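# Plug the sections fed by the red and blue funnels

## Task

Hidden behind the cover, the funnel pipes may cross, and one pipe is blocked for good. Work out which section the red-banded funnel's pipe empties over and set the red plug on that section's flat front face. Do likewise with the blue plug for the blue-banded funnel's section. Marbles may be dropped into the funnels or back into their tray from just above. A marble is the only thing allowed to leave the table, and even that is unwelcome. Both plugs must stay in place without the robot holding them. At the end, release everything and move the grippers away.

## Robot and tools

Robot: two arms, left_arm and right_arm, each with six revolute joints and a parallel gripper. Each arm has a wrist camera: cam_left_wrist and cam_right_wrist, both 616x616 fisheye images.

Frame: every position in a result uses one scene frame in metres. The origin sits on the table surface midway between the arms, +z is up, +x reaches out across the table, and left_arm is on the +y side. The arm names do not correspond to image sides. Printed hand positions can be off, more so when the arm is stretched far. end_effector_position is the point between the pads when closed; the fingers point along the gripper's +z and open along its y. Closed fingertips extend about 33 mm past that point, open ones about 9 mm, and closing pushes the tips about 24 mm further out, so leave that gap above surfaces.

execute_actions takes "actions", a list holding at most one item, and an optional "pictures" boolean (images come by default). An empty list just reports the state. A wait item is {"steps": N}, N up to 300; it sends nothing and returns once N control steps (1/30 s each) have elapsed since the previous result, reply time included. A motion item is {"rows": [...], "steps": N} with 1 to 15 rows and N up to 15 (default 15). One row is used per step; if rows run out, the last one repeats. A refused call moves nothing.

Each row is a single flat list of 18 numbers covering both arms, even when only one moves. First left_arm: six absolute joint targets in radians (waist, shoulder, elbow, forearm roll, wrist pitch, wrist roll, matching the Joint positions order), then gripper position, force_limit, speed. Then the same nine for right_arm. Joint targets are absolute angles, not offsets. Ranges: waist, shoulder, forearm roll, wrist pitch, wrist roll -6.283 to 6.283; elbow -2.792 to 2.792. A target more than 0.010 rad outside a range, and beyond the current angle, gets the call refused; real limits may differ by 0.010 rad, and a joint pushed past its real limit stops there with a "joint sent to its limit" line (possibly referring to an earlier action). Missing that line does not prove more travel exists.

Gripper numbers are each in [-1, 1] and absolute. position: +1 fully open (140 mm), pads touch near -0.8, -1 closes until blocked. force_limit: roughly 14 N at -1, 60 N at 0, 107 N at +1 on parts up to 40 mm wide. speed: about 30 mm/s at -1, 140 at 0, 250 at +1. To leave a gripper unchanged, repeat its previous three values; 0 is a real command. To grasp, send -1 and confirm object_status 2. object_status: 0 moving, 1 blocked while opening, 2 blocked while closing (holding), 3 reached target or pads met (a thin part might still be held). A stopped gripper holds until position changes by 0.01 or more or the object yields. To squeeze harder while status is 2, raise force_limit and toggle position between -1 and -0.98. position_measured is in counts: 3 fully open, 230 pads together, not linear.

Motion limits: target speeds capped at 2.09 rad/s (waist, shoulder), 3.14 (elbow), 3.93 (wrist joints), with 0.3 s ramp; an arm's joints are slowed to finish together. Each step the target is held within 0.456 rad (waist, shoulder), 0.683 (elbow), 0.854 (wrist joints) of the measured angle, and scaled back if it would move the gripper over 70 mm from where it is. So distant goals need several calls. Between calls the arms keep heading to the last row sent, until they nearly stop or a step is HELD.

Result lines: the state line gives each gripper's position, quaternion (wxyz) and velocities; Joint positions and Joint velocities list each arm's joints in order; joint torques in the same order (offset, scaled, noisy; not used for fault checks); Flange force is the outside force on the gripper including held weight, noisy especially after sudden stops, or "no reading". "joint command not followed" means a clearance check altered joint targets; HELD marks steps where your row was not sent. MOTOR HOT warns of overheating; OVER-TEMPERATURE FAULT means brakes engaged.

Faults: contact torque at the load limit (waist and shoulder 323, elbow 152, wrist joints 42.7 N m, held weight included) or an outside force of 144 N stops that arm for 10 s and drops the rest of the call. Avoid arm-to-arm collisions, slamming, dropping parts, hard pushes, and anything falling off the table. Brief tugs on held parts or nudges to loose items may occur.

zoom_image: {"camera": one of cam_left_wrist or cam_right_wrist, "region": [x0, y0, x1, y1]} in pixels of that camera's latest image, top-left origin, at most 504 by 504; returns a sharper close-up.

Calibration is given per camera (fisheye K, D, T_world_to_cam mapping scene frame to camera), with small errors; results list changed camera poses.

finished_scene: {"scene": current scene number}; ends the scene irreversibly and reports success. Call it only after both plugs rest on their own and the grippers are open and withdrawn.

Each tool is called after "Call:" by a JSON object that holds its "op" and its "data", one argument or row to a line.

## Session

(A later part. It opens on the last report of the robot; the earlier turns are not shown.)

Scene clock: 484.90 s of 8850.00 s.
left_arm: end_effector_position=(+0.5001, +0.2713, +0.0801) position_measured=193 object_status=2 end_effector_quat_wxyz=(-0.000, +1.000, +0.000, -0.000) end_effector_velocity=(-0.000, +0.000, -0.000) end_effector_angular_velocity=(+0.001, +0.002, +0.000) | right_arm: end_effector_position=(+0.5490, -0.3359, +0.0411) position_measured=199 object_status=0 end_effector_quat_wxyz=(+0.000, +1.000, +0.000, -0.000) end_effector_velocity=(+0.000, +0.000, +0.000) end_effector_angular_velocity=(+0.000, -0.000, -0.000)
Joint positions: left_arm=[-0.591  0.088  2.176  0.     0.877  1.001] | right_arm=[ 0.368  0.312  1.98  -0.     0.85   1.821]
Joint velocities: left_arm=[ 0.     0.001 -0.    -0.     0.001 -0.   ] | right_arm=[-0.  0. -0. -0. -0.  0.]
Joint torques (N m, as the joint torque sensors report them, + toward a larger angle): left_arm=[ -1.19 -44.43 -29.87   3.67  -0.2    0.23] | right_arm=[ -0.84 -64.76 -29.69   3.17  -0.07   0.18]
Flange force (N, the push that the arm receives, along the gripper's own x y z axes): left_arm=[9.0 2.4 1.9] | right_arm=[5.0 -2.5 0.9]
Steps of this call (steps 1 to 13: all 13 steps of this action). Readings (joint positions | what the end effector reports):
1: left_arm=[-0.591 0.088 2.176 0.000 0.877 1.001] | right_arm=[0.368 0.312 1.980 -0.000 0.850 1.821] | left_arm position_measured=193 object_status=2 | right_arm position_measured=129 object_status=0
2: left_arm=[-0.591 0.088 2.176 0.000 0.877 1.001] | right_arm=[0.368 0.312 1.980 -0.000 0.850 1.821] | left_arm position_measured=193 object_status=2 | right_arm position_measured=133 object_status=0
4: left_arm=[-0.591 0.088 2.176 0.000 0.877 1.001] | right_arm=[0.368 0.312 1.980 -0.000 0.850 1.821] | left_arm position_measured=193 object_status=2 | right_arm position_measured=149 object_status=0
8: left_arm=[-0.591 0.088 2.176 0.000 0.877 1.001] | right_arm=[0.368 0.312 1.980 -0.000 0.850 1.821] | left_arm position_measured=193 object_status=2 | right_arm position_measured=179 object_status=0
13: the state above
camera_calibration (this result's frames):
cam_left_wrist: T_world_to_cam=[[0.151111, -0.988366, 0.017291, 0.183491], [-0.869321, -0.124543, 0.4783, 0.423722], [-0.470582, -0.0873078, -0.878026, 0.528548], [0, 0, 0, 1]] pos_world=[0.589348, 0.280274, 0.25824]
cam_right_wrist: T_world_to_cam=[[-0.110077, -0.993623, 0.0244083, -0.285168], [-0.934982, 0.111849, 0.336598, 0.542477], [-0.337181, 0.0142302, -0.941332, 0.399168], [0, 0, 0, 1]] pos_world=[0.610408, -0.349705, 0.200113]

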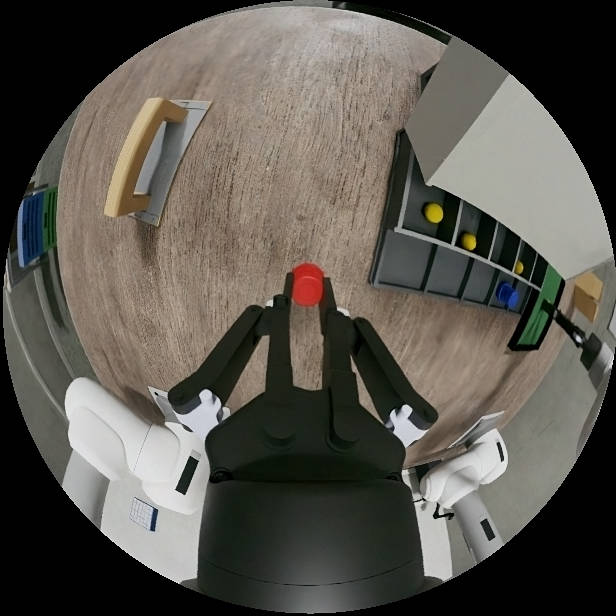

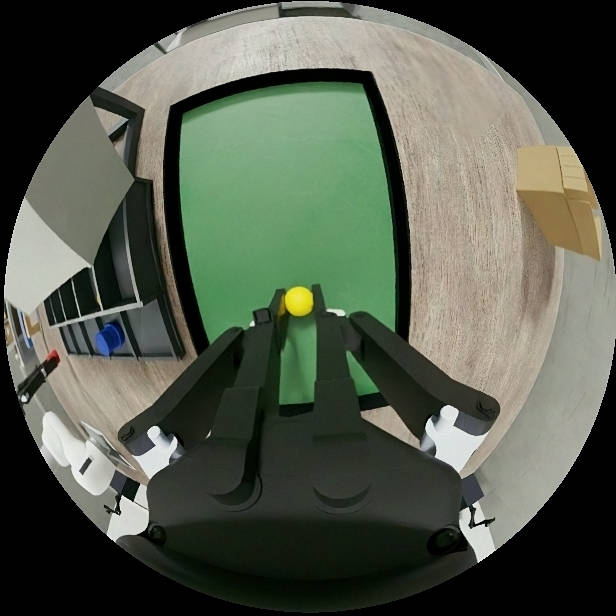

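Call:
{"op": "execute_actions", "data": {
  "actions": [
    {"rows": [[-0.5907,0.0884,2.1761,0,0.8771,1.0011,-1,0.2,0, 0.3680,0.2543,1.2966,0,1.5907,1.8208,-1,0,0]], "steps": 15}
  ],
  "pictures": false
}}

Call:
{"op": "execute_actions", "data": {
  "actions": [
    {"rows": [[-0.5907,0.0884,2.1761,0,0.8771,1.0011,-1,0.2,0, 0.3680,0.2543,1.2626,0,1.6247,1.8208,-1,0,0]], "steps": 12}
  ],
  "pictures": false
}}

Call:
{"op": "execute_actions", "data": {
  "actions": [
    {"rows": [[-0.5907,0.0884,2.1761,0,0.8771,1.0011,-1,0.2,0, 0.7276,0.6479,0.8836,0,1.0101,1.5708,-1,0,0]], "steps": 15}
  ],
  "pictures": false
}}

Call:
{"op": "execute_actions", "data": {
  "actions": [
    {"steps": 16}
  ],
  "pictures": false
}}

Call:
{"op": "execute_actions", "data": {
  "actions": [
    {"rows": [[-0.5907,0.0884,2.1761,0,0.8771,1.0011,-1,0.2,0, 0.7276,0.6479,0.8836,0,1.0101,1.5708,0.0,0,0.3]], "steps": 8}
  ],
  "pictures": true
}}

Call:
{"op": "execute_actions", "data": {
  "actions": [
    {"rows": [[-0.5907,0.0884,2.1761,0,0.8771,1.0011,-1,0.2,0, 0.3680,0.2543,1.2626,0,1.6247,1.5708,0.0,0,0.3]], "steps": 15}
  ],
  "pictures": false
}}

Call:
{"op": "execute_actions", "data": {
  "actions": [
    {"rows": [[-0.8132,0.1843,1.9944,0,0.9628,0.7786,-1,0.2,0, 0.3680,0.2543,1.2626,0,1.6247,1.5708,0.0,0,0.3]], "steps": 13}
  ],
  "pictures": false
}}

Call:
{"op": "execute_actions", "data": {
  "actions": [
    {"rows": [[-0.8132,0.1843,1.9944,0,0.9628,0.7786,-1,0.2,0, -0.05,0.0,1.6,0,1.54,1.5708,0.0,0,0.3]], "steps": 15}
  ],
  "pictures": false
}}

Call:
{"op": "execute_actions", "data": {
  "actions": [
    {"steps": 25}
  ],
  "pictures": true
}}

Scene clock: 501.30 s of 8850.00 s.
left_arm: end_effector_position=(+0.5001, +0.2713, +0.0801) position_measured=193 object_status=2 end_effector_quat_wxyz=(-0.000, +1.000, +0.000, -0.000) end_effector_velocity=(+0.000, +0.000, -0.001) end_effector_angular_velocity=(+0.001, +0.001, +0.001) | right_arm: end_effector_position=(+0.6441, -0.3115, +0.2686) position_measured=199 object_status=2 end_effector_quat_wxyz=(-0.000, +1.000, +0.000, +0.000) end_effector_velocity=(+0.102, +0.026, +0.566) end_effector_angular_velocity=(+0.001, -0.004, +0.001)
Joint positions: left_arm=[-0.591  0.088  2.176  0.     0.877  1.001] | right_arm=[0.368 0.277 1.562 0.    1.303 1.821]
Joint velocities: left_arm=[ 0.001  0.001  0.    -0.     0.     0.   ] | right_arm=[ 0.    -0.08  -0.945  0.     1.022 -0.   ]
Joint torques (N m, as the joint torque sensors report them, + toward a larger angle): left_arm=[ -0.28 -44.1  -30.43   3.64  -0.22   0.19] | right_arm=[ -0.91 -72.35 -37.83   3.81   0.25   0.07]
Flange force (N, the push that the arm receives, along the gripper's own x y z axes): left_arm=[6.5 3.3 1.8] | right_arm=[4.9 -3.7 -1.7]
Steps of this call (steps 1 to 15: the robot went on to your last target; steps 16 to 100: nothing new was sent; then 12.57 s passed at rest; steps 101 to 115: all 15 steps of this action). Readings (joint positions | what the end effector reports):
101: left_arm=[-0.591 0.088 2.176 0.000 0.877 1.001] | right_arm=[0.368 0.312 1.979 0.000 0.851 1.821] | left_arm position_measured=193 object_status=2 | right_arm position_measured=199 object_status=2
102: left_arm=[-0.591 0.088 2.176 0.000 0.877 1.001] | right_arm=[0.368 0.311 1.971 0.000 0.860 1.821] | left_arm position_measured=193 object_status=2 | right_arm position_measured=199 object_status=2
104: left_arm=[-0.591 0.088 2.176 0.000 0.877 1.001] | right_arm=[0.368 0.307 1.921 0.000 0.914 1.821] | left_arm position_measured=193 object_status=2 | right_arm position_measured=199 object_status=2
108: left_arm=[-0.591 0.088 2.176 0.000 0.877 1.001] | right_arm=[0.368 0.296 1.788 0.000 1.058 1.821] | left_arm position_measured=193 object_status=2 | right_arm position_measured=199 object_status=2
115: the state above

Scene clock: 501.70 s of 8850.00 s.
left_arm: end_effector_position=(+0.5001, +0.2713, +0.0801) position_measured=193 object_status=2 end_effector_quat_wxyz=(-0.000, +1.000, +0.000, -0.000) end_effector_velocity=(-0.000, +0.000, +0.001) end_effector_angular_velocity=(+0.000, -0.000, -0.000) | right_arm: end_effector_position=(+0.6496, -0.3101, +0.4505) position_measured=199 object_status=2 end_effector_quat_wxyz=(-0.000, +1.000, +0.000, +0.000) end_effector_velocity=(-0.002, +0.001, -0.005) end_effector_angular_velocity=(-0.005, +0.019, +0.003)
Joint positions: left_arm=[-0.591  0.088  2.176  0.     0.877  1.001] | right_arm=[0.368 0.254 1.263 0.    1.624 1.821]
Joint velocities: left_arm=[ 0.    -0.001 -0.     0.     0.001  0.   ] | right_arm=[ 0.003  0.007  0.    -0.     0.012  0.   ]
Joint torques (N m, as the joint torque sensors report them, + toward a larger angle): left_arm=[ -1.03 -43.77 -30.41   3.77  -0.18   0.33] | right_arm=[ -1.03 -73.07 -41.09   4.09  -0.01   0.11]
Flange force (N, the push that the arm receives, along the gripper's own x y z axes): left_arm=[6.4 1.7 0.9] | right_arm=[8.1 -4.6 -0.6]
Steps of this call (steps 1 to 12: all 12 steps of this action). Readings (joint positions | what the end effector reports):
1: left_arm=[-0.591 0.088 2.176 0.000 0.877 1.001] | right_arm=[0.368 0.274 1.530 0.000 1.338 1.821] | left_arm position_measured=193 object_status=2 | right_arm position_measured=199 object_status=2
2: left_arm=[-0.591 0.088 2.176 0.000 0.877 1.001] | right_arm=[0.368 0.272 1.497 0.000 1.372 1.821] | left_arm position_measured=193 object_status=2 | right_arm position_measured=199 object_status=2
4: left_arm=[-0.591 0.088 2.176 0.000 0.877 1.001] | right_arm=[0.368 0.267 1.433 0.000 1.442 1.821] | left_arm position_measured=193 object_status=2 | right_arm position_measured=199 object_status=2
8: left_arm=[-0.591 0.088 2.176 0.000 0.877 1.001] | right_arm=[0.368 0.257 1.307 0.000 1.577 1.821] | left_arm position_measured=193 object_status=2 | right_arm position_measured=199 object_status=2
12: the state above

Scene clock: 502.20 s of 8850.00 s.
left_arm: end_effector_position=(+0.5001, +0.2713, +0.0801) position_measured=193 object_status=2 end_effector_quat_wxyz=(-0.000, +1.000, +0.000, -0.000) end_effector_velocity=(-0.000, +0.000, -0.000) end_effector_angular_velocity=(+0.001, +0.002, +0.000) | right_arm: end_effector_position=(+0.8058, -0.0778, +0.4161) position_measured=199 object_status=2 end_effector_quat_wxyz=(-0.046, +0.972, +0.165, +0.159) end_effector_velocity=(+0.249, +0.583, -0.069) end_effector_angular_velocity=(+0.224, -0.692, +0.727)
Joint positions: left_arm=[-0.591  0.088  2.176  0.     0.877  1.001] | right_arm=[0.566 0.472 1.053 0.    1.285 1.683]
Joint velocities: left_arm=[ 0.     0.001  0.    -0.     0.001  0.   ] | right_arm=[ 0.44   0.48  -0.459  0.    -0.741 -0.304]
Joint torques (N m, as the joint torque sensors report them, + toward a larger angle): left_arm=[ -0.7  -43.42 -30.33   3.69  -0.29   0.3 ] | right_arm=[  0.95 -93.4  -39.69   4.05  -0.77   0.31]
Flange force (N, the push that the arm receives, along the gripper's own x y z axes): left_arm=[6.1 2.3 0.7] | right_arm=[14.4 -3.8 0.3]
Steps of this call (steps 1 to 15: all 15 steps of this action). Readings (joint positions | what the end effector reports):
1: left_arm=[-0.591 0.088 2.176 0.000 0.877 1.001] | right_arm=[0.368 0.254 1.262 0.000 1.624 1.821] | left_arm position_measured=193 object_status=2 | right_arm position_measured=199 object_status=2
2: left_arm=[-0.591 0.088 2.176 0.000 0.877 1.001] | right_arm=[0.373 0.259 1.257 0.000 1.616 1.818] | left_arm position_measured=193 object_status=2 | right_arm position_measured=199 object_status=2
4: left_arm=[-0.591 0.088 2.176 0.000 0.877 1.001] | right_arm=[0.401 0.290 1.227 0.000 1.566 1.798] | left_arm position_measured=193 object_status=2 | right_arm position_measured=199 object_status=2
8: left_arm=[-0.591 0.088 2.176 0.000 0.877 1.001] | right_arm=[0.462 0.357 1.163 0.000 1.462 1.756] | left_arm position_measured=193 object_status=2 | right_arm position_measured=199 object_status=2
15: the state above

Scene clock: 502.73 s of 8850.00 s.
left_arm: end_effector_position=(+0.5001, +0.2713, +0.0801) position_measured=193 object_status=2 end_effector_quat_wxyz=(-0.000, +1.000, +0.000, -0.000) end_effector_velocity=(+0.001, -0.000, +0.000) end_effector_angular_velocity=(-0.001, -0.002, -0.000) | right_arm: end_effector_position=(+0.8648, +0.1500, +0.3942) position_measured=199 object_status=2 end_effector_quat_wxyz=(-0.089, +0.911, +0.287, +0.282) end_effector_velocity=(+0.000, -0.000, +0.002) end_effector_angular_velocity=(+0.002, -0.003, +0.000)
Joint positions: left_arm=[-0.591  0.088  2.176  0.     0.877  1.001] | right_arm=[0.728 0.648 0.883 0.    1.01  1.571]
Joint velocities: left_arm=[-0.    -0.001 -0.     0.    -0.001 -0.   ] | right_arm=[-0.    -0.002 -0.     0.    -0.002 -0.001]
Joint torques (N m, as the joint torque sensors report them, + toward a larger angle): left_arm=[  0.24 -44.48 -30.02   3.69  -0.26   0.19] | right_arm=[   1.15 -110.31  -42.52    3.92   -1.63    0.23]
Flange force (N, the push that the arm receives, along the gripper's own x y z axes): left_arm=[6.7 4.6 1.3] | right_arm=[10.1 -0.3 3.5]
Steps of this call (steps 1 to 16: the robot went on to your last target). Readings (joint positions | what the end effector reports):
1: left_arm=[-0.591 0.088 2.176 0.000 0.877 1.001] | right_arm=[0.581 0.488 1.038 0.000 1.260 1.673] | left_arm position_measured=193 object_status=2 | right_arm position_measured=199 object_status=2
2: left_arm=[-0.591 0.088 2.176 0.000 0.877 1.001] | right_arm=[0.596 0.504 1.022 0.000 1.234 1.662] | left_arm position_measured=193 object_status=2 | right_arm position_measured=199 object_status=2
4: left_arm=[-0.591 0.088 2.176 0.000 0.877 1.001] | right_arm=[0.625 0.536 0.991 0.000 1.184 1.642] | left_arm position_measured=193 object_status=2 | right_arm position_measured=199 object_status=2
8: left_arm=[-0.591 0.088 2.176 0.000 0.877 1.001] | right_arm=[0.684 0.600 0.929 0.000 1.084 1.601] | left_arm position_measured=193 object_status=2 | right_arm position_measured=199 object_status=2
16: the state above

Scene clock: 503.00 s of 8850.00 s.
left_arm: end_effector_position=(+0.5001, +0.2713, +0.0801) position_measured=193 object_status=2 end_effector_quat_wxyz=(-0.000, +1.000, +0.000, -0.000) end_effector_velocity=(-0.000, +0.000, +0.001) end_effector_angular_velocity=(-0.000, +0.000, +0.002) | right_arm: end_effector_position=(+0.8649, +0.1498, +0.3944) position_measured=137 object_status=0 end_effector_quat_wxyz=(-0.089, +0.911, +0.287, +0.282) end_effector_velocity=(-0.001, +0.000, +0.001) end_effector_angular_velocity=(+0.001, -0.000, +0.000)
Joint positions: left_arm=[-0.591  0.088  2.176  0.     0.877  1.001] | right_arm=[0.728 0.648 0.883 0.    1.01  1.571]
Joint velocities: left_arm=[ 0.001 -0.001 -0.001 -0.     0.002 -0.001] | right_arm=[ 0.    -0.001  0.     0.     0.     0.   ]
Joint torques (N m, as the joint torque sensors report them, + toward a larger angle): left_arm=[ -1.3  -44.62 -30.5    3.71  -0.27   0.24] | right_arm=[  -0.06 -107.54  -41.12    4.28   -1.47    0.23]
Flange force (N, the push that the arm receives, along the gripper's own x y z axes): left_arm=[7.9 1.7 2.2] | right_arm=[11.3 -0.3 3.0]
Steps of this call (steps 1 to 8: all 8 steps of this action). Readings (joint positions | what the end effector reports):
1: left_arm=[-0.591 0.088 2.176 0.000 0.877 1.001] | right_arm=[0.728 0.648 0.883 0.000 1.010 1.571] | left_arm position_measured=193 object_status=2 | right_arm position_measured=199 object_status=0
2: left_arm=[-0.591 0.088 2.176 0.000 0.877 1.001] | right_arm=[0.728 0.648 0.883 0.000 1.010 1.571] | left_arm position_measured=193 object_status=2 | right_arm position_measured=199 object_status=0
4: left_arm=[-0.591 0.088 2.176 0.000 0.877 1.001] | right_arm=[0.728 0.648 0.883 0.000 1.010 1.571] | left_arm position_measured=193 object_status=2 | right_arm position_measured=175 object_status=0
8: the state above
camera_calibration (this result's frames):
cam_left_wrist: T_world_to_cam=[[0.151111, -0.988366, 0.017291, 0.183491], [-0.869321, -0.124543, 0.4783, 0.423722], [-0.470582, -0.0873078, -0.878026, 0.528548], [0, 0, 0, 1]] pos_world=[0.589348, 0.280274, 0.25824]
cam_right_wrist: T_world_to_cam=[[0.483263, -0.874441, -0.0425443, -0.280987], [-0.852475, -0.458946, -0.250309, 0.910247], [0.199355, 0.157233, -0.967231, 0.356147], [0, 0, 0, 1]] pos_world=[0.840754, 0.116049, 0.560365]

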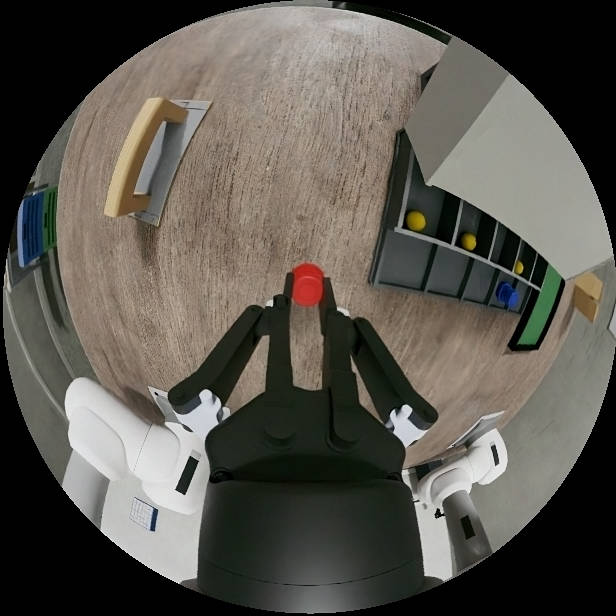

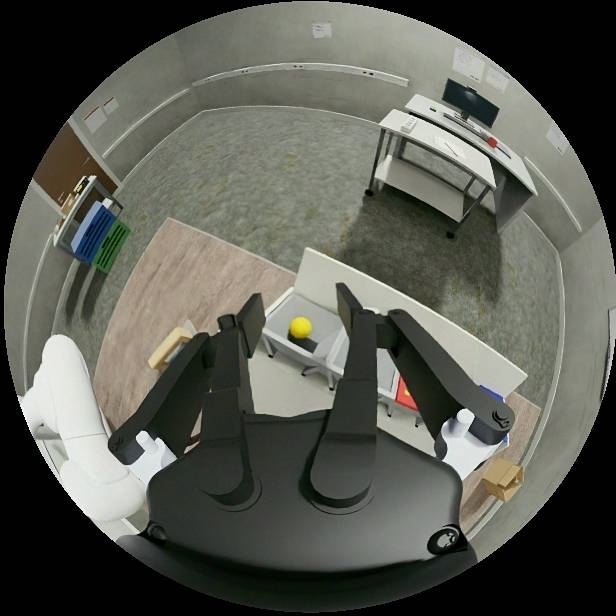

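Scene clock: 503.50 s of 8850.00 s.
left_arm: end_effector_position=(+0.5001, +0.2713, +0.0801) position_measured=193 object_status=2 end_effector_quat_wxyz=(-0.000, +1.000, +0.000, -0.000) end_effector_velocity=(-0.001, +0.001, -0.002) end_effector_angular_velocity=(+0.002, +0.003, +0.001) | right_arm: end_effector_position=(+0.7843, -0.1233, +0.4216) position_measured=129 object_status=3 end_effector_quat_wxyz=(-0.028, +0.969, +0.204, +0.133) end_effector_velocity=(-0.288, -0.564, +0.072) end_effector_angular_velocity=(-0.293, +0.666, -0.441)
Joint positions: left_arm=[-0.591  0.088  2.176  0.     0.877  1.001] | right_arm=[0.532 0.434 1.09  0.    1.345 1.571]
Joint velocities: left_arm=[ 0.001  0.002  0.001  0.    -0.001 -0.   ] | right_arm=[-0.441 -0.484  0.464 -0.     0.748 -0.   ]
Joint torques (N m, as the joint torque sensors report them, + toward a larger angle): left_arm=[ -0.72 -43.86 -29.85   3.77  -0.35   0.28] | right_arm=[  1.43 -88.2  -40.56   4.09  -0.45   0.11]
Flange force (N, the push that the arm receives, along the gripper's own x y z axes): left_arm=[7.7 3.2 1.0] | right_arm=[5.6 -0.9 -0.6]
Steps of this call (steps 1 to 15: all 15 steps of this action). Readings (joint positions | what the end effector reports):
1: left_arm=[-0.591 0.088 2.176 0.000 0.877 1.001] | right_arm=[0.727 0.648 0.884 0.000 1.010 1.571] | left_arm position_measured=193 object_status=2 | right_arm position_measured=130 object_status=0
2: left_arm=[-0.591 0.088 2.176 0.000 0.877 1.001] | right_arm=[0.723 0.643 0.889 0.000 1.019 1.571] | left_arm position_measured=193 object_status=2 | right_arm position_measured=129 object_status=0
4: left_arm=[-0.591 0.088 2.176 0.000 0.877 1.001] | right_arm=[0.695 0.612 0.919 0.000 1.067 1.571] | left_arm position_measured=193 object_status=2 | right_arm position_measured=129 object_status=0
8: left_arm=[-0.591 0.088 2.176 0.000 0.877 1.001] | right_arm=[0.635 0.547 0.980 0.000 1.168 1.571] | left_arm position_measured=193 object_status=2 | right_arm position_measured=129 object_status=3
15: the state above

Scene clock: 503.93 s of 8850.00 s.
left_arm: end_effector_position=(+0.5000, +0.1204, +0.1100) position_measured=193 object_status=2 end_effector_quat_wxyz=(-0.000, +1.000, -0.000, -0.000) end_effector_velocity=(-0.005, -0.011, +0.002) end_effector_angular_velocity=(+0.006, +0.006, +0.005) | right_arm: end_effector_position=(+0.6498, -0.3101, +0.4504) position_measured=129 object_status=3 end_effector_quat_wxyz=(-0.000, +0.992, +0.125, +0.000) end_effector_velocity=(-0.007, -0.004, -0.008) end_effector_angular_velocity=(-0.007, +0.024, -0.002)
Joint positions: left_arm=[-0.813  0.184  1.995  0.     0.963  0.779] | right_arm=[0.368 0.254 1.263 0.    1.624 1.571]
Joint velocities: left_arm=[-0.019  0.006 -0.013 -0.     0.014 -0.025] | right_arm=[-0.002 -0.     0.014 -0.001  0.011  0.   ]
Joint torques (N m, as the joint torque sensors report them, + toward a larger angle): left_arm=[ 17.61 -70.95 -24.6    3.46   0.41   0.35] | right_arm=[  3.33 -58.56 -37.5    4.12  -0.31   0.  ]
Flange force (N, the push that the arm receives, along the gripper's own x y z axes): left_arm=[7.2 1.0 2.2] | right_arm=[11.2 -1.1 -2.4]
Steps of this call (steps 1 to 13: all 13 steps of this action). Readings (joint positions | what the end effector reports):
1: left_arm=[-0.591 0.089 2.176 0.000 0.877 1.001] | right_arm=[0.517 0.417 1.105 0.000 1.370 1.571] | left_arm position_measured=193 object_status=2 | right_arm position_measured=129 object_status=3
2: left_arm=[-0.596 0.091 2.171 0.000 0.880 0.996] | right_arm=[0.502 0.401 1.121 0.000 1.396 1.571] | left_arm position_measured=193 object_status=2 | right_arm position_measured=129 object_status=3
4: left_arm=[-0.629 0.105 2.144 0.000 0.892 0.962] | right_arm=[0.472 0.368 1.153 0.000 1.447 1.571] | left_arm position_measured=193 object_status=2 | right_arm position_measured=129 object_status=3
8: left_arm=[-0.735 0.151 2.057 0.000 0.933 0.856] | right_arm=[0.411 0.302 1.217 0.000 1.550 1.571] | left_arm position_measured=193 object_status=2 | right_arm position_measured=129 object_status=3
13: the state above

Scene clock: 504.43 s of 8850.00 s.
left_arm: end_effector_position=(+0.5001, +0.1202, +0.1102) position_measured=193 object_status=2 end_effector_quat_wxyz=(+0.000, +1.000, +0.000, +0.000) end_effector_velocity=(-0.000, +0.000, -0.001) end_effector_angular_velocity=(+0.002, +0.002, -0.000) | right_arm: end_effector_position=(+0.5652, -0.5257, +0.4337) position_measured=129 object_status=3 end_effector_quat_wxyz=(+0.000, +0.999, -0.033, +0.001) end_effector_velocity=(-0.295, -0.441, -0.065) end_effector_angular_velocity=(+0.000, +0.000, -0.769)
Joint positions: left_arm=[-0.813  0.184  1.994  0.     0.963  0.779] | right_arm=[0.051 0.062 1.518 0.    1.56  1.571]
Joint velocities: left_arm=[-0.     0.002 -0.001 -0.     0.001  0.   ] | right_arm=[-0.769 -0.47   0.619  0.    -0.148 -0.   ]
Joint torques (N m, as the joint torque sensors report them, + toward a larger angle): left_arm=[ -0.71 -55.91 -32.37   4.04  -0.31   0.27] | right_arm=[  1.31 -52.24 -39.15   4.14   0.28   0.31]
Flange force (N, the push that the arm receives, along the gripper's own x y z axes): left_arm=[6.2 4.8 1.1] | right_arm=[5.9 -0.8 -2.7]
Steps of this call (steps 1 to 15: all 15 steps of this action). Readings (joint positions | what the end effector reports):
1: left_arm=[-0.813 0.184 1.995 0.000 0.963 0.779] | right_arm=[0.368 0.254 1.263 0.000 1.624 1.571] | left_arm position_measured=193 object_status=2 | right_arm position_measured=129 object_status=3
2: left_arm=[-0.813 0.184 1.995 0.000 0.963 0.779] | right_arm=[0.362 0.251 1.267 0.000 1.622 1.571] | left_arm position_measured=193 object_status=2 | right_arm position_measured=129 object_status=3
4: left_arm=[-0.813 0.184 1.995 0.000 0.963 0.779] | right_arm=[0.329 0.231 1.294 0.000 1.613 1.571] | left_arm position_measured=193 object_status=2 | right_arm position_measured=129 object_status=3
8: left_arm=[-0.813 0.184 1.994 0.000 0.963 0.779] | right_arm=[0.229 0.170 1.375 0.000 1.594 1.571] | left_arm position_measured=193 object_status=2 | right_arm position_measured=129 object_status=3
15: the state above

Scene clock: 505.27 s of 8850.00 s.
left_arm: end_effector_position=(+0.5002, +0.1202, +0.1102) position_measured=193 object_status=2 end_effector_quat_wxyz=(+0.000, +1.000, +0.000, +0.000) end_effector_velocity=(-0.001, +0.000, -0.000) end_effector_angular_velocity=(-0.000, +0.000, -0.000) | right_arm: end_effector_position=(+0.5235, -0.5799, +0.4237) position_measured=129 object_status=3 end_effector_quat_wxyz=(+0.000, +0.996, -0.084, +0.001) end_effector_velocity=(-0.000, -0.000, +0.001) end_effector_angular_velocity=(-0.000, -0.002, -0.000)
Joint positions: left_arm=[-0.813  0.184  1.994  0.     0.963  0.779] | right_arm=[-0.05  -0.     1.6   -0.     1.54   1.571]
Joint velocities: left_arm=[-0.    -0.001  0.001 -0.    -0.001  0.   ] | right_arm=[-0.    -0.001 -0.     0.    -0.    -0.   ]
Joint torques (N m, as the joint torque sensors report them, + toward a larger angle): left_arm=[ -0.32 -56.5  -32.26   4.06  -0.23   0.25] | right_arm=[ -1.28 -43.42 -40.5    4.16  -0.15   0.15]
Flange force (N, the push that the arm receives, along the gripper's own x y z axes): left_arm=[6.1 5.5 1.3] | right_arm=[3.8 -2.4 -2.6]
Steps of this call (steps 1 to 25: the robot went on to your last target). Readings (joint positions | what the end effector reports):
1: left_arm=[-0.813 0.184 1.994 0.000 0.963 0.779] | right_arm=[0.025 0.046 1.539 0.000 1.555 1.571] | left_arm position_measured=193 object_status=2 | right_arm position_measured=129 object_status=3
2: left_arm=[-0.813 0.184 1.994 0.000 0.963 0.779] | right_arm=[-0.001 0.030 1.560 0.000 1.550 1.571] | left_arm position_measured=193 object_status=2 | right_arm position_measured=129 object_status=3
4: left_arm=[-0.813 0.184 1.994 0.000 0.963 0.779] | right_arm=[-0.039 0.007 1.591 -0.000 1.542 1.571] | left_arm position_measured=193 object_status=2 | right_arm position_measured=129 object_status=3
8: left_arm=[-0.813 0.184 1.994 0.000 0.963 0.779] | right_arm=[-0.050 -0.000 1.600 -0.000 1.540 1.571] | left_arm position_measured=193 object_status=2 | right_arm position_measured=129 object_status=3
25: the state above
camera_calibration (this result's frames):
cam_left_wrist: T_world_to_cam=[[0.151092, -0.988367, 0.0173551, 0.0336852], [-0.869365, -0.124502, 0.478229, 0.390635], [-0.470505, -0.0873443, -0.878064, 0.541774], [0, 0, 0, 1]] pos_world=[0.589422, 0.129249, 0.288315]
cam_right_wrist: T_world_to_cam=[[-0.274743, -0.961212, 0.024238, -0.434619], [-0.903703, 0.266751, 0.33491, 0.491355], [-0.328385, 0.0701105, -0.941938, 0.782283], [0, 0, 0, 1]] pos_world=[0.58152, -0.603676, 0.582837]

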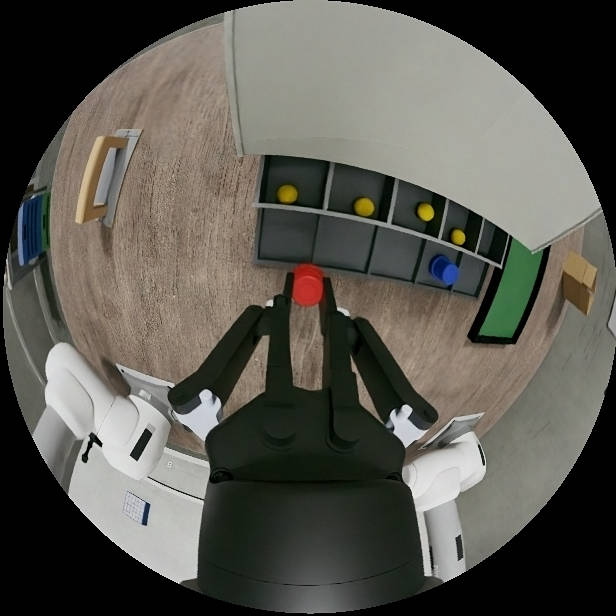

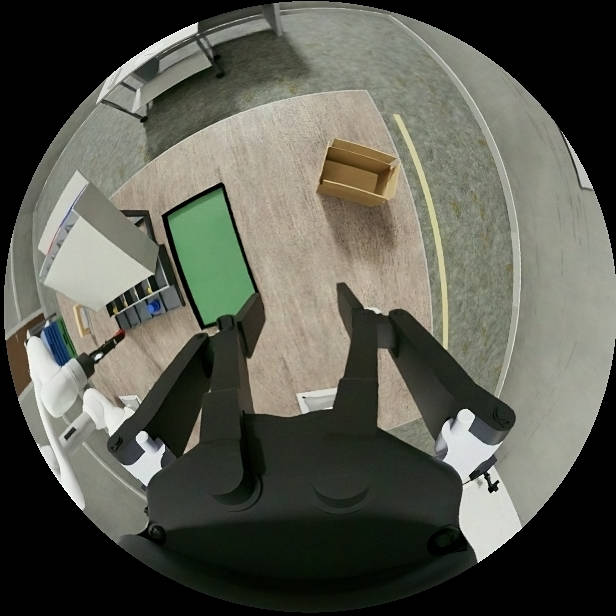

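Call:
{"op": "execute_actions", "data": {
  "actions": [],
  "pictures": false
}}

Call:
{"op": "execute_actions", "data": {
  "actions": [
    {"rows": [[-1.0236,0.5000,1.5200,0,1.1216,0.5682,-1,0.2,0,-0.25,0,1.6,0,1.54,1.5708,0.0,0,0.3]], "steps": 15}
  ],
  "pictures": false
}}

Call:
{"op": "execute_actions", "data": {
  "actions": [
    {"rows": [[-1.0236,0.5095,1.5270,0,1.1050,0.5682,-1,0.2,0,-0.25,0,1.6,0,1.54,1.5708,0.0,0,0.3]], "steps": 10}
  ],
  "pictures": true
}}

Scene clock: 525.10 s of 8850.00 s.
left_arm: end_effector_position=(+0.5001, +0.1202, +0.1102) position_measured=193 object_status=2 end_effector_quat_wxyz=(+0.000, +1.000, +0.000, +0.000) end_effector_velocity=(+0.000, -0.001, +0.001) end_effector_angular_velocity=(-0.001, -0.001, -0.000) | right_arm: end_effector_position=(+0.5236, -0.5798, +0.4237) position_measured=129 object_status=3 end_effector_quat_wxyz=(+0.000, +0.996, -0.084, +0.001) end_effector_velocity=(-0.000, +0.001, +0.001) end_effector_angular_velocity=(-0.000, -0.001, +0.002)
Joint positions: left_arm=[-0.813  0.184  1.994 -0.     0.963  0.779] | right_arm=[-0.05   0.     1.6   -0.     1.54   1.571]
Joint velocities: left_arm=[-0.001  0.    -0.002 -0.    -0.    -0.   ] | right_arm=[ 0.002 -0.001  0.    -0.     0.     0.   ]
Joint torques (N m, as the joint torque sensors report them, + toward a larger angle): left_arm=[ -1.3  -56.42 -31.86   4.04  -0.27   0.2 ] | right_arm=[ -0.74 -43.58 -39.35   3.99  -0.06   0.14]
Flange force (N, the push that the arm receives, along the gripper's own x y z axes): left_arm=[8.1 5.0 0.3] | right_arm=[6.2 -1.8 -4.2]
Steps of this call (steps 1 to 15: the robot went on to your last target; steps 16 to 110: nothing new was sent; then 16.17 s passed at rest). Readings (joint positions | what the end effector reports):
1: left_arm=[-0.813 0.184 1.994 0.000 0.963 0.779] | right_arm=[-0.050 -0.000 1.600 -0.000 1.540 1.571] | left_arm position_measured=193 object_status=2 | right_arm position_measured=129 object_status=3
2: left_arm=[-0.813 0.184 1.994 0.000 0.963 0.779] | right_arm=[-0.050 -0.000 1.600 -0.000 1.540 1.571] | left_arm position_measured=193 object_status=2 | right_arm position_measured=129 object_status=3
4: left_arm=[-0.813 0.184 1.994 0.000 0.963 0.779] | right_arm=[-0.050 -0.000 1.600 -0.000 1.540 1.571] | left_arm position_measured=193 object_status=2 | right_arm position_measured=129 object_status=3
8: left_arm=[-0.813 0.184 1.994 0.000 0.963 0.779] | right_arm=[-0.050 -0.000 1.600 -0.000 1.540 1.571] | left_arm position_measured=193 object_status=2 | right_arm position_measured=129 object_status=3
110: the state above
All arms were judged still, so your last target was given up. Only a new action makes them travel on or press farther. Fingers that are still opening or closing keep moving.

Scene clock: 525.60 s of 8850.00 s.
left_arm: end_effector_position=(+0.5357, -0.1232, +0.1225) position_measured=193 object_status=2 end_effector_quat_wxyz=(+0.000, +1.000, +0.000, -0.000) end_effector_velocity=(-0.026, -0.528, -0.020) end_effector_angular_velocity=(-0.002, -0.001, -0.008) | right_arm: end_effector_position=(+0.5007, -0.6894, +0.4236) position_measured=129 object_status=3 end_effector_quat_wxyz=(+0.000, +0.983, -0.183, +0.001) end_effector_velocity=(-0.000, +0.000, -0.000) end_effector_angular_velocity=(+0.000, +0.000, +0.000)
Joint positions: left_arm=[-1.001  0.466  1.571 -0.     1.104  0.591] | right_arm=[-0.25   0.     1.6    0.     1.54   1.571]
Joint velocities: left_arm=[-0.406  0.604 -0.901 -0.     0.295 -0.398] | right_arm=[ 0. -0.  0.  0.  0.  0.]
Joint torques (N m, as the joint torque sensors report them, + toward a larger angle): left_arm=[  1.7  -92.99 -32.92   3.88  -0.07   0.15] | right_arm=[ -0.32 -42.94 -39.42   4.14   0.08   0.03]
Flange force (N, the push that the arm receives, along the gripper's own x y z axes): left_arm=[6.0 8.5 2.8] | right_arm=[6.3 -0.7 -3.1]
Steps of this call (steps 1 to 15: all 15 steps of this action). Readings (joint positions | what the end effector reports):
1: left_arm=[-0.813 0.185 1.994 -0.000 0.963 0.778] | right_arm=[-0.050 -0.000 1.600 0.000 1.540 1.571] | left_arm position_measured=193 object_status=2 | right_arm position_measured=129 object_status=3
2: left_arm=[-0.817 0.190 1.986 -0.000 0.966 0.775] | right_arm=[-0.056 0.000 1.600 0.000 1.540 1.571] | left_arm position_measured=193 object_status=2 | right_arm position_measured=129 object_status=3
4: left_arm=[-0.838 0.223 1.935 -0.000 0.983 0.752] | right_arm=[-0.089 0.000 1.600 0.000 1.540 1.571] | left_arm position_measured=193 object_status=2 | right_arm position_measured=129 object_status=3
8: left_arm=[-0.898 0.313 1.801 -0.000 1.027 0.693] | right_arm=[-0.206 0.000 1.600 0.000 1.540 1.571] | left_arm position_measured=193 object_status=2 | right_arm position_measured=129 object_status=3
15: the state above

Scene clock: 525.93 s of 8850.00 s.
left_arm: end_effector_position=(+0.5342, -0.1538, +0.1102) position_measured=193 object_status=2 end_effector_quat_wxyz=(+0.000, +1.000, +0.000, -0.000) end_effector_velocity=(+0.001, -0.000, +0.000) end_effector_angular_velocity=(-0.001, -0.001, -0.000) | right_arm: end_effector_position=(+0.5007, -0.6894, +0.4236) position_measured=129 object_status=3 end_effector_quat_wxyz=(+0.000, +0.983, -0.183, +0.001) end_effector_velocity=(+0.000, +0.000, -0.001) end_effector_angular_velocity=(+0.000, +0.000, +0.000)
Joint positions: left_arm=[-1.024  0.51   1.527 -0.     1.105  0.568] | right_arm=[-0.25   0.     1.6    0.     1.54   1.571]
Joint velocities: left_arm=[ 0.     0.001 -0.001  0.001 -0.001  0.   ] | right_arm=[ 0.     0.001  0.001  0.    -0.001  0.   ]
Joint torques (N m, as the joint torque sensors report them, + toward a larger angle): left_arm=[ -0.61 -85.72 -31.65   4.32  -0.17   0.14] | right_arm=[ -0.9  -43.1  -39.37   4.05   0.19   0.06]
Flange force (N, the push that the arm receives, along the gripper's own x y z axes): left_arm=[6.9 9.9 -2.8] | right_arm=[6.2 -2.0 -3.3]
Steps of this call (steps 1 to 10: all 10 steps of this action). Readings (joint positions | what the end effector reports):
1: left_arm=[-1.013 0.484 1.545 -0.000 1.113 0.579] | right_arm=[-0.250 0.000 1.600 0.000 1.540 1.571] | left_arm position_measured=193 object_status=2 | right_arm position_measured=129 object_status=3
2: left_arm=[-1.021 0.498 1.528 -0.000 1.115 0.572] | right_arm=[-0.250 0.000 1.600 0.000 1.540 1.571] | left_arm position_measured=193 object_status=2 | right_arm position_measured=129 object_status=3
4: left_arm=[-1.024 0.509 1.526 -0.000 1.106 0.568] | right_arm=[-0.250 0.000 1.600 0.000 1.540 1.571] | left_arm position_measured=193 object_status=2 | right_arm position_measured=129 object_status=3
8: left_arm=[-1.024 0.510 1.527 -0.000 1.105 0.568] | right_arm=[-0.250 0.000 1.600 0.000 1.540 1.571] | left_arm position_measured=193 object_status=2 | right_arm position_measured=129 object_status=3
10: the state above
camera_calibration (this result's frames):
cam_left_wrist: T_world_to_cam=[[0.150992, -0.988383, 0.0173404, -0.2423], [-0.869337, -0.124414, 0.478303, 0.386126], [-0.470589, -0.0872945, -0.878024, 0.533864], [0, 0, 0, 1]] pos_world=[0.62349, -0.144842, 0.288261]
cam_right_wrist: T_world_to_cam=[[-0.460294, -0.887441, 0.0240427, -0.402293], [-0.832618, 0.440939, 0.335142, 0.584371], [-0.30802, 0.134245, -0.941861, 0.816332], [0, 0, 0, 1]] pos_world=[0.552832, -0.724272, 0.582697]

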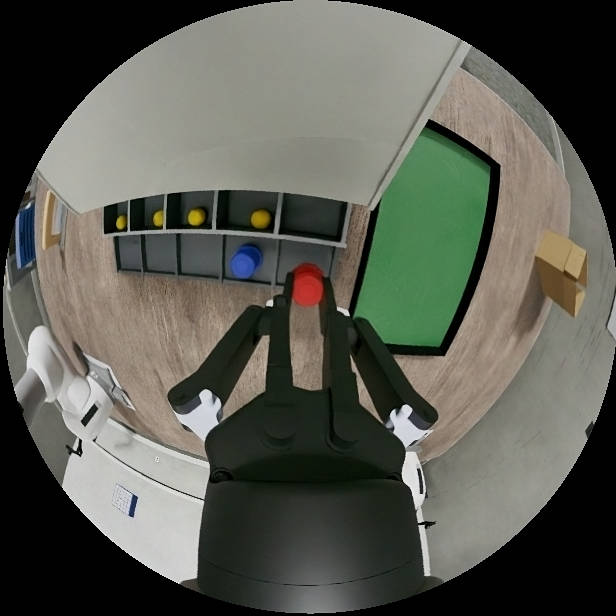

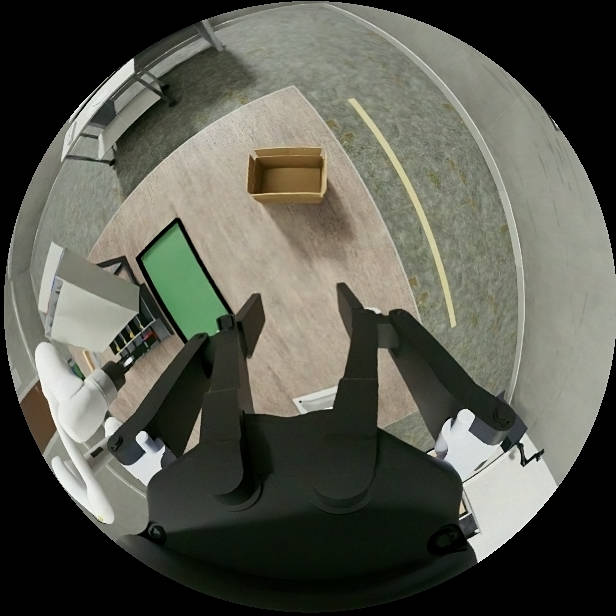

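Call:
{"op": "execute_actions", "data": {
  "actions": [
    {"rows": [[-1.0236,0.5510,1.5674,0,1.0232,0.5682,-1,0.2,0,-0.25,0,1.6,0,1.54,1.5708,0.0,0,0.3]], "steps": 12}
  ],
  "pictures": false
}}

Call:
{"op": "execute_actions", "data": {
  "actions": [
    {"rows": [[-1.0236,0.5510,1.5674,0,1.0232,0.5682,-0.15,0.2,0.3,-0.25,0,1.6,0,1.54,1.5708,0.0,0,0.3]], "steps": 9}
  ],
  "pictures": false
}}

Call:
{"op": "execute_actions", "data": {
  "actions": [
    {"rows": [[-1.0236,0.5000,1.5200,0,1.1216,0.5682,-0.15,0.2,0.3,-0.25,0,1.6,0,1.54,1.5708,0.0,0,0.3]], "steps": 10}
  ],
  "pictures": false
}}

Call:
{"op": "execute_actions", "data": {
  "actions": [
    {"rows": [[-0.85,0.15,1.85,0,1.1416,0.74,-0.15,0.2,0.3,-0.25,0,1.6,0,1.54,1.5708,0.0,0,0.3]], "steps": 15}
  ],
  "pictures": false
}}

Call:
{"op": "execute_actions", "data": {
  "actions": [
    {"rows": [[-0.85,0.15,1.85,0,1.1416,0.74,-0.15,0.2,0.3,-0.25,0,1.6,0,1.54,1.5708,0.0,0,0.3]], "steps": 6}
  ],
  "pictures": true
}}

Scene clock: 533.27 s of 8850.00 s.
left_arm: end_effector_position=(+0.5342, -0.1536, +0.0570) position_measured=193 object_status=2 end_effector_quat_wxyz=(-0.000, +1.000, +0.000, -0.000) end_effector_velocity=(+0.000, -0.001, +0.002) end_effector_angular_velocity=(-0.002, -0.001, -0.000) | right_arm: end_effector_position=(+0.5007, -0.6893, +0.4236) position_measured=129 object_status=3 end_effector_quat_wxyz=(+0.000, +0.983, -0.183, +0.001) end_effector_velocity=(-0.000, +0.000, +0.001) end_effector_angular_velocity=(-0.000, -0.001, +0.000)
Joint positions: left_arm=[-1.024  0.551  1.568 -0.     1.023  0.568] | right_arm=[-0.25  -0.     1.6   -0.     1.54   1.571]
Joint velocities: left_arm=[-0.001 -0.001 -0.002 -0.     0.001 -0.   ] | right_arm=[ 0.    -0.001 -0.    -0.     0.     0.   ]
Joint torques (N m, as the joint torque sensors report them, + toward a larger angle): left_arm=[ -0.44 -92.03 -33.     4.21  -0.14   0.16] | right_arm=[ -0.49 -43.65 -39.6    4.04   0.09   0.  ]
Flange force (N, the push that the arm receives, along the gripper's own x y z axes): left_arm=[5.2 7.6 0.1] | right_arm=[5.9 -1.2 -3.6]
Steps of this call (steps 1 to 15: the robot went on to your last target; steps 16 to 90: nothing new was sent; then 3.93 s passed at rest; steps 91 to 102: all 12 steps of this action). Readings (joint positions | what the end effector reports):
91: left_arm=[-1.024 0.510 1.527 0.000 1.104 0.568] | right_arm=[-0.250 -0.000 1.600 -0.000 1.540 1.571] | left_arm position_measured=193 object_status=2 | right_arm position_measured=129 object_status=3
92: left_arm=[-1.024 0.514 1.532 0.000 1.094 0.568] | right_arm=[-0.250 0.000 1.600 -0.000 1.540 1.571] | left_arm position_measured=193 object_status=2 | right_arm position_measured=129 object_status=3
94: left_arm=[-1.024 0.541 1.558 0.000 1.043 0.568] | right_arm=[-0.250 0.000 1.600 -0.000 1.540 1.571] | left_arm position_measured=193 object_status=2 | right_arm position_measured=129 object_status=3
98: left_arm=[-1.024 0.551 1.568 -0.000 1.023 0.568] | right_arm=[-0.250 0.000 1.600 -0.000 1.540 1.571] | left_arm position_measured=193 object_status=2 | right_arm position_measured=129 object_status=3
102: the state above

Scene clock: 533.57 s of 8850.00 s.
left_arm: end_effector_position=(+0.5343, -0.1537, +0.0572) position_measured=148 object_status=0 end_effector_quat_wxyz=(-0.000, +1.000, +0.000, -0.000) end_effector_velocity=(-0.000, +0.000, +0.000) end_effector_angular_velocity=(-0.000, +0.000, +0.001) | right_arm: end_effector_position=(+0.5007, -0.6893, +0.4236) position_measured=129 object_status=3 end_effector_quat_wxyz=(+0.000, +0.983, -0.183, +0.001) end_effector_velocity=(+0.001, +0.000, +0.000) end_effector_angular_velocity=(-0.000, -0.001, +0.001)
Joint positions: left_arm=[-1.024  0.551  1.567 -0.     1.023  0.568] | right_arm=[-0.25  -0.     1.6   -0.     1.54   1.571]
Joint velocities: left_arm=[ 0. -0.  0. -0.  0. -0.] | right_arm=[ 0.001 -0.    -0.     0.    -0.001 -0.   ]
Joint torques (N m, as the joint torque sensors report them, + toward a larger angle): left_arm=[ -1.27 -93.66 -33.43   4.07  -0.33   0.23] | right_arm=[ -1.91 -43.6  -39.32   4.08   0.03   0.07]
Flange force (N, the push that the arm receives, along the gripper's own x y z axes): left_arm=[7.2 8.1 1.6] | right_arm=[6.7 -4.1 -4.0]
Steps of this call (steps 1 to 9: all 9 steps of this action). Readings (joint positions | what the end effector reports):
1: left_arm=[-1.024 0.551 1.568 -0.000 1.023 0.568] | right_arm=[-0.250 -0.000 1.600 -0.000 1.540 1.571] | left_arm position_measured=193 object_status=0 | right_arm position_measured=129 object_status=3
2: left_arm=[-1.024 0.551 1.567 -0.000 1.023 0.568] | right_arm=[-0.250 -0.000 1.600 -0.000 1.540 1.571] | left_arm position_measured=193 object_status=0 | right_arm position_measured=129 object_status=3
4: left_arm=[-1.024 0.551 1.567 -0.000 1.023 0.568] | right_arm=[-0.250 -0.000 1.600 -0.000 1.540 1.571] | left_arm position_measured=168 object_status=0 | right_arm position_measured=129 object_status=3
8: left_arm=[-1.024 0.551 1.567 -0.000 1.023 0.568] | right_arm=[-0.250 -0.000 1.600 -0.000 1.540 1.571] | left_arm position_measured=148 object_status=0 | right_arm position_measured=129 object_status=3
9: the state above

Scene clock: 533.90 s of 8850.00 s.
left_arm: end_effector_position=(+0.5338, -0.1529, +0.1216) position_measured=148 object_status=3 end_effector_quat_wxyz=(+0.000, +1.000, +0.000, +0.000) end_effector_velocity=(-0.001, +0.001, -0.001) end_effector_angular_velocity=(+0.004, +0.003, -0.001) | right_arm: end_effector_position=(+0.5007, -0.6893, +0.4236) position_measured=129 object_status=3 end_effector_quat_wxyz=(+0.000, +0.983, -0.183, +0.001) end_effector_velocity=(-0.001, +0.000, +0.001) end_effector_angular_velocity=(+0.001, -0.000, -0.000)
Joint positions: left_arm=[-1.024  0.5    1.52   0.     1.122  0.568] | right_arm=[-0.25  -0.     1.6   -0.     1.54   1.571]
Joint velocities: left_arm=[-0.     0.002 -0.    -0.     0.003  0.   ] | right_arm=[-0.    -0.001  0.     0.001  0.001  0.   ]
Joint torques (N m, as the joint torque sensors report them, + toward a larger angle): left_arm=[ -0.35 -93.69 -37.19   4.4   -0.53   0.28] | right_arm=[ -0.82 -43.4  -39.61   4.09   0.14  -0.03]
Flange force (N, the push that the arm receives, along the gripper's own x y z axes): left_arm=[5.5 7.3 1.1] | right_arm=[5.5 -2.1 -3.5]
Steps of this call (steps 1 to 10: all 10 steps of this action). Readings (joint positions | what the end effector reports):
1: left_arm=[-1.024 0.551 1.567 -0.000 1.024 0.568] | right_arm=[-0.250 -0.000 1.600 -0.000 1.540 1.571] | left_arm position_measured=148 object_status=0 | right_arm position_measured=129 object_status=3
2: left_arm=[-1.024 0.546 1.563 -0.000 1.034 0.568] | right_arm=[-0.250 -0.000 1.600 -0.000 1.540 1.571] | left_arm position_measured=148 object_status=0 | right_arm position_measured=129 object_status=3
4: left_arm=[-1.024 0.517 1.535 0.000 1.090 0.568] | right_arm=[-0.250 -0.000 1.600 -0.000 1.540 1.571] | left_arm position_measured=148 object_status=0 | right_arm position_measured=129 object_status=3
8: left_arm=[-1.024 0.500 1.520 0.000 1.121 0.568] | right_arm=[-0.250 -0.000 1.600 -0.000 1.540 1.571] | left_arm position_measured=148 object_status=3 | right_arm position_measured=129 object_status=3
10: the state above

Scene clock: 534.40 s of 8850.00 s.
left_arm: end_effector_position=(+0.5111, +0.0620, +0.1961) position_measured=148 object_status=3 end_effector_quat_wxyz=(+0.000, +1.000, +0.001, -0.000) end_effector_velocity=(-0.106, +0.413, +0.097) end_effector_angular_velocity=(-0.010, -0.009, +0.009) | right_arm: end_effector_position=(+0.5007, -0.6893, +0.4236) position_measured=129 object_status=3 end_effector_quat_wxyz=(+0.000, +0.983, -0.183, +0.001) end_effector_velocity=(+0.000, -0.001, -0.000) end_effector_angular_velocity=(+0.000, +0.001, -0.001)
Joint positions: left_arm=[-0.866  0.183  1.819 -0.     1.14   0.724] | right_arm=[-0.25  -0.     1.6   -0.     1.54   1.571]
Joint velocities: left_arm=[ 0.313 -0.631  0.581  0.     0.037  0.304] | right_arm=[-0.001  0.001  0.     0.     0.     0.   ]
Joint torques (N m, as the joint torque sensors report them, + toward a larger angle): left_arm=[-14.24 -36.94 -37.09   3.99  -0.95   0.09] | right_arm=[ -1.32 -43.16 -40.07   4.07   0.08   0.06]
Flange force (N, the push that the arm receives, along the gripper's own x y z axes): left_arm=[6.1 0.3 -3.5] | right_arm=[5.5 -2.4 -2.3]
Steps of this call (steps 1 to 15: all 15 steps of this action). Readings (joint positions | what the end effector reports):
1: left_arm=[-1.023 0.500 1.520 0.000 1.122 0.568] | right_arm=[-0.250 -0.000 1.600 -0.000 1.540 1.571] | left_arm position_measured=148 object_status=3 | right_arm position_measured=129 object_status=3
2: left_arm=[-1.021 0.495 1.526 -0.000 1.122 0.570] | right_arm=[-0.250 -0.000 1.600 -0.000 1.540 1.571] | left_arm position_measured=148 object_status=3 | right_arm position_measured=129 object_status=3
4: left_arm=[-1.005 0.461 1.559 -0.000 1.124 0.587] | right_arm=[-0.250 -0.000 1.600 -0.000 1.540 1.571] | left_arm position_measured=148 object_status=3 | right_arm position_measured=129 object_status=3
8: left_arm=[-0.954 0.359 1.654 -0.000 1.130 0.637] | right_arm=[-0.250 0.000 1.600 -0.000 1.540 1.571] | left_arm position_measured=148 object_status=3 | right_arm position_measured=129 object_status=3
15: the state above

Scene clock: 534.60 s of 8850.00 s.
left_arm: end_effector_position=(+0.5051, +0.0838, +0.2004) position_measured=148 object_status=3 end_effector_quat_wxyz=(+0.000, +1.000, +0.001, +0.000) end_effector_velocity=(-0.000, +0.001, -0.002) end_effector_angular_velocity=(+0.003, +0.003, +0.000) | right_arm: end_effector_position=(+0.5007, -0.6893, +0.4236) position_measured=129 object_status=3 end_effector_quat_wxyz=(+0.000, +0.983, -0.183, +0.001) end_effector_velocity=(-0.000, -0.000, -0.000) end_effector_angular_velocity=(+0.000, +0.001, -0.001)
Joint positions: left_arm=[-0.85   0.15   1.85  -0.     1.142  0.74 ] | right_arm=[-0.25   0.     1.6   -0.     1.54   1.571]
Joint velocities: left_arm=[ 0.001  0.002  0.002 -0.    -0.     0.   ] | right_arm=[-0.001  0.    -0.     0.     0.001  0.   ]
Joint torques (N m, as the joint torque sensors report them, + toward a larger angle): left_arm=[ -1.32 -55.82 -35.36   4.41  -0.23   0.18] | right_arm=[ -1.31 -43.35 -39.94   4.16   0.     0.1 ]
Flange force (N, the push that the arm receives, along the gripper's own x y z axes): left_arm=[7.8 4.7 -0.7] | right_arm=[5.3 -2.5 -3.0]
Steps of this call (steps 1 to 6: all 6 steps of this action). Readings (joint positions | what the end effector reports):
1: left_arm=[-0.857 0.165 1.836 -0.000 1.141 0.732] | right_arm=[-0.250 -0.000 1.600 -0.000 1.540 1.571] | left_arm position_measured=148 object_status=3 | right_arm position_measured=129 object_status=3
2: left_arm=[-0.852 0.154 1.846 -0.000 1.141 0.738] | right_arm=[-0.250 -0.000 1.600 -0.000 1.540 1.571] | left_arm position_measured=148 object_status=3 | right_arm position_measured=129 object_status=3
4: left_arm=[-0.850 0.150 1.850 -0.000 1.142 0.740] | right_arm=[-0.250 -0.000 1.600 -0.000 1.540 1.571] | left_arm position_measured=148 object_status=3 | right_arm position_measured=129 object_status=3
6: the state above
camera_calibration (this result's frames):
cam_left_wrist: T_world_to_cam=[[0.153017, -0.98807, 0.0174077, -0.00566079], [-0.869102, -0.126167, 0.478271, 0.347222], [-0.470369, -0.0883126, -0.87804, 0.620143], [0, 0, 0, 1]] pos_world=[0.594334, 0.092981, 0.378542]
cam_right_wrist: T_world_to_cam=[[-0.460227, -0.887473, 0.0241477, -0.402396], [-0.832674, 0.440926, 0.335019, 0.584388], [-0.307967, 0.134078, -0.941902, 0.816258], [0, 0, 0, 1]] pos_world=[0.552792, -0.72423, 0.582771]

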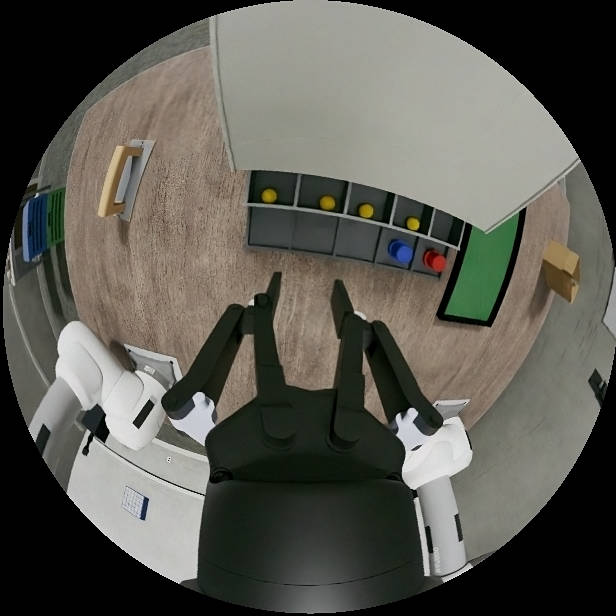

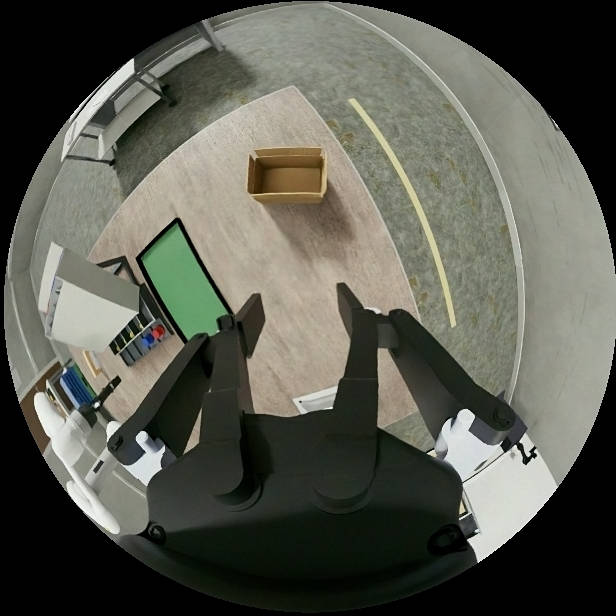

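Call:
{"op": "zoom_image", "data": {
  "camera": "cam_left_wrist",
  "region": [340, 180, 490, 300]
}}

Region (340, 180, 490, 300) of cam_left_wrist's 616x616 image, scaled by 3.360, with more detail than that image has; it fills the top 403 rows of this view, and the rest is white.

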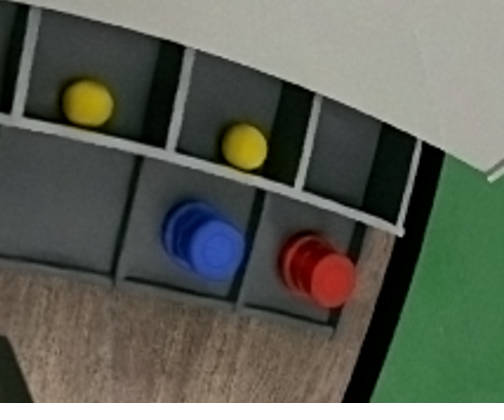

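Both plugs are upright in their sections.

Call:
{"op": "finished_scene", "data": {
  "scene": 1
}}

The scene is finished: the task was done.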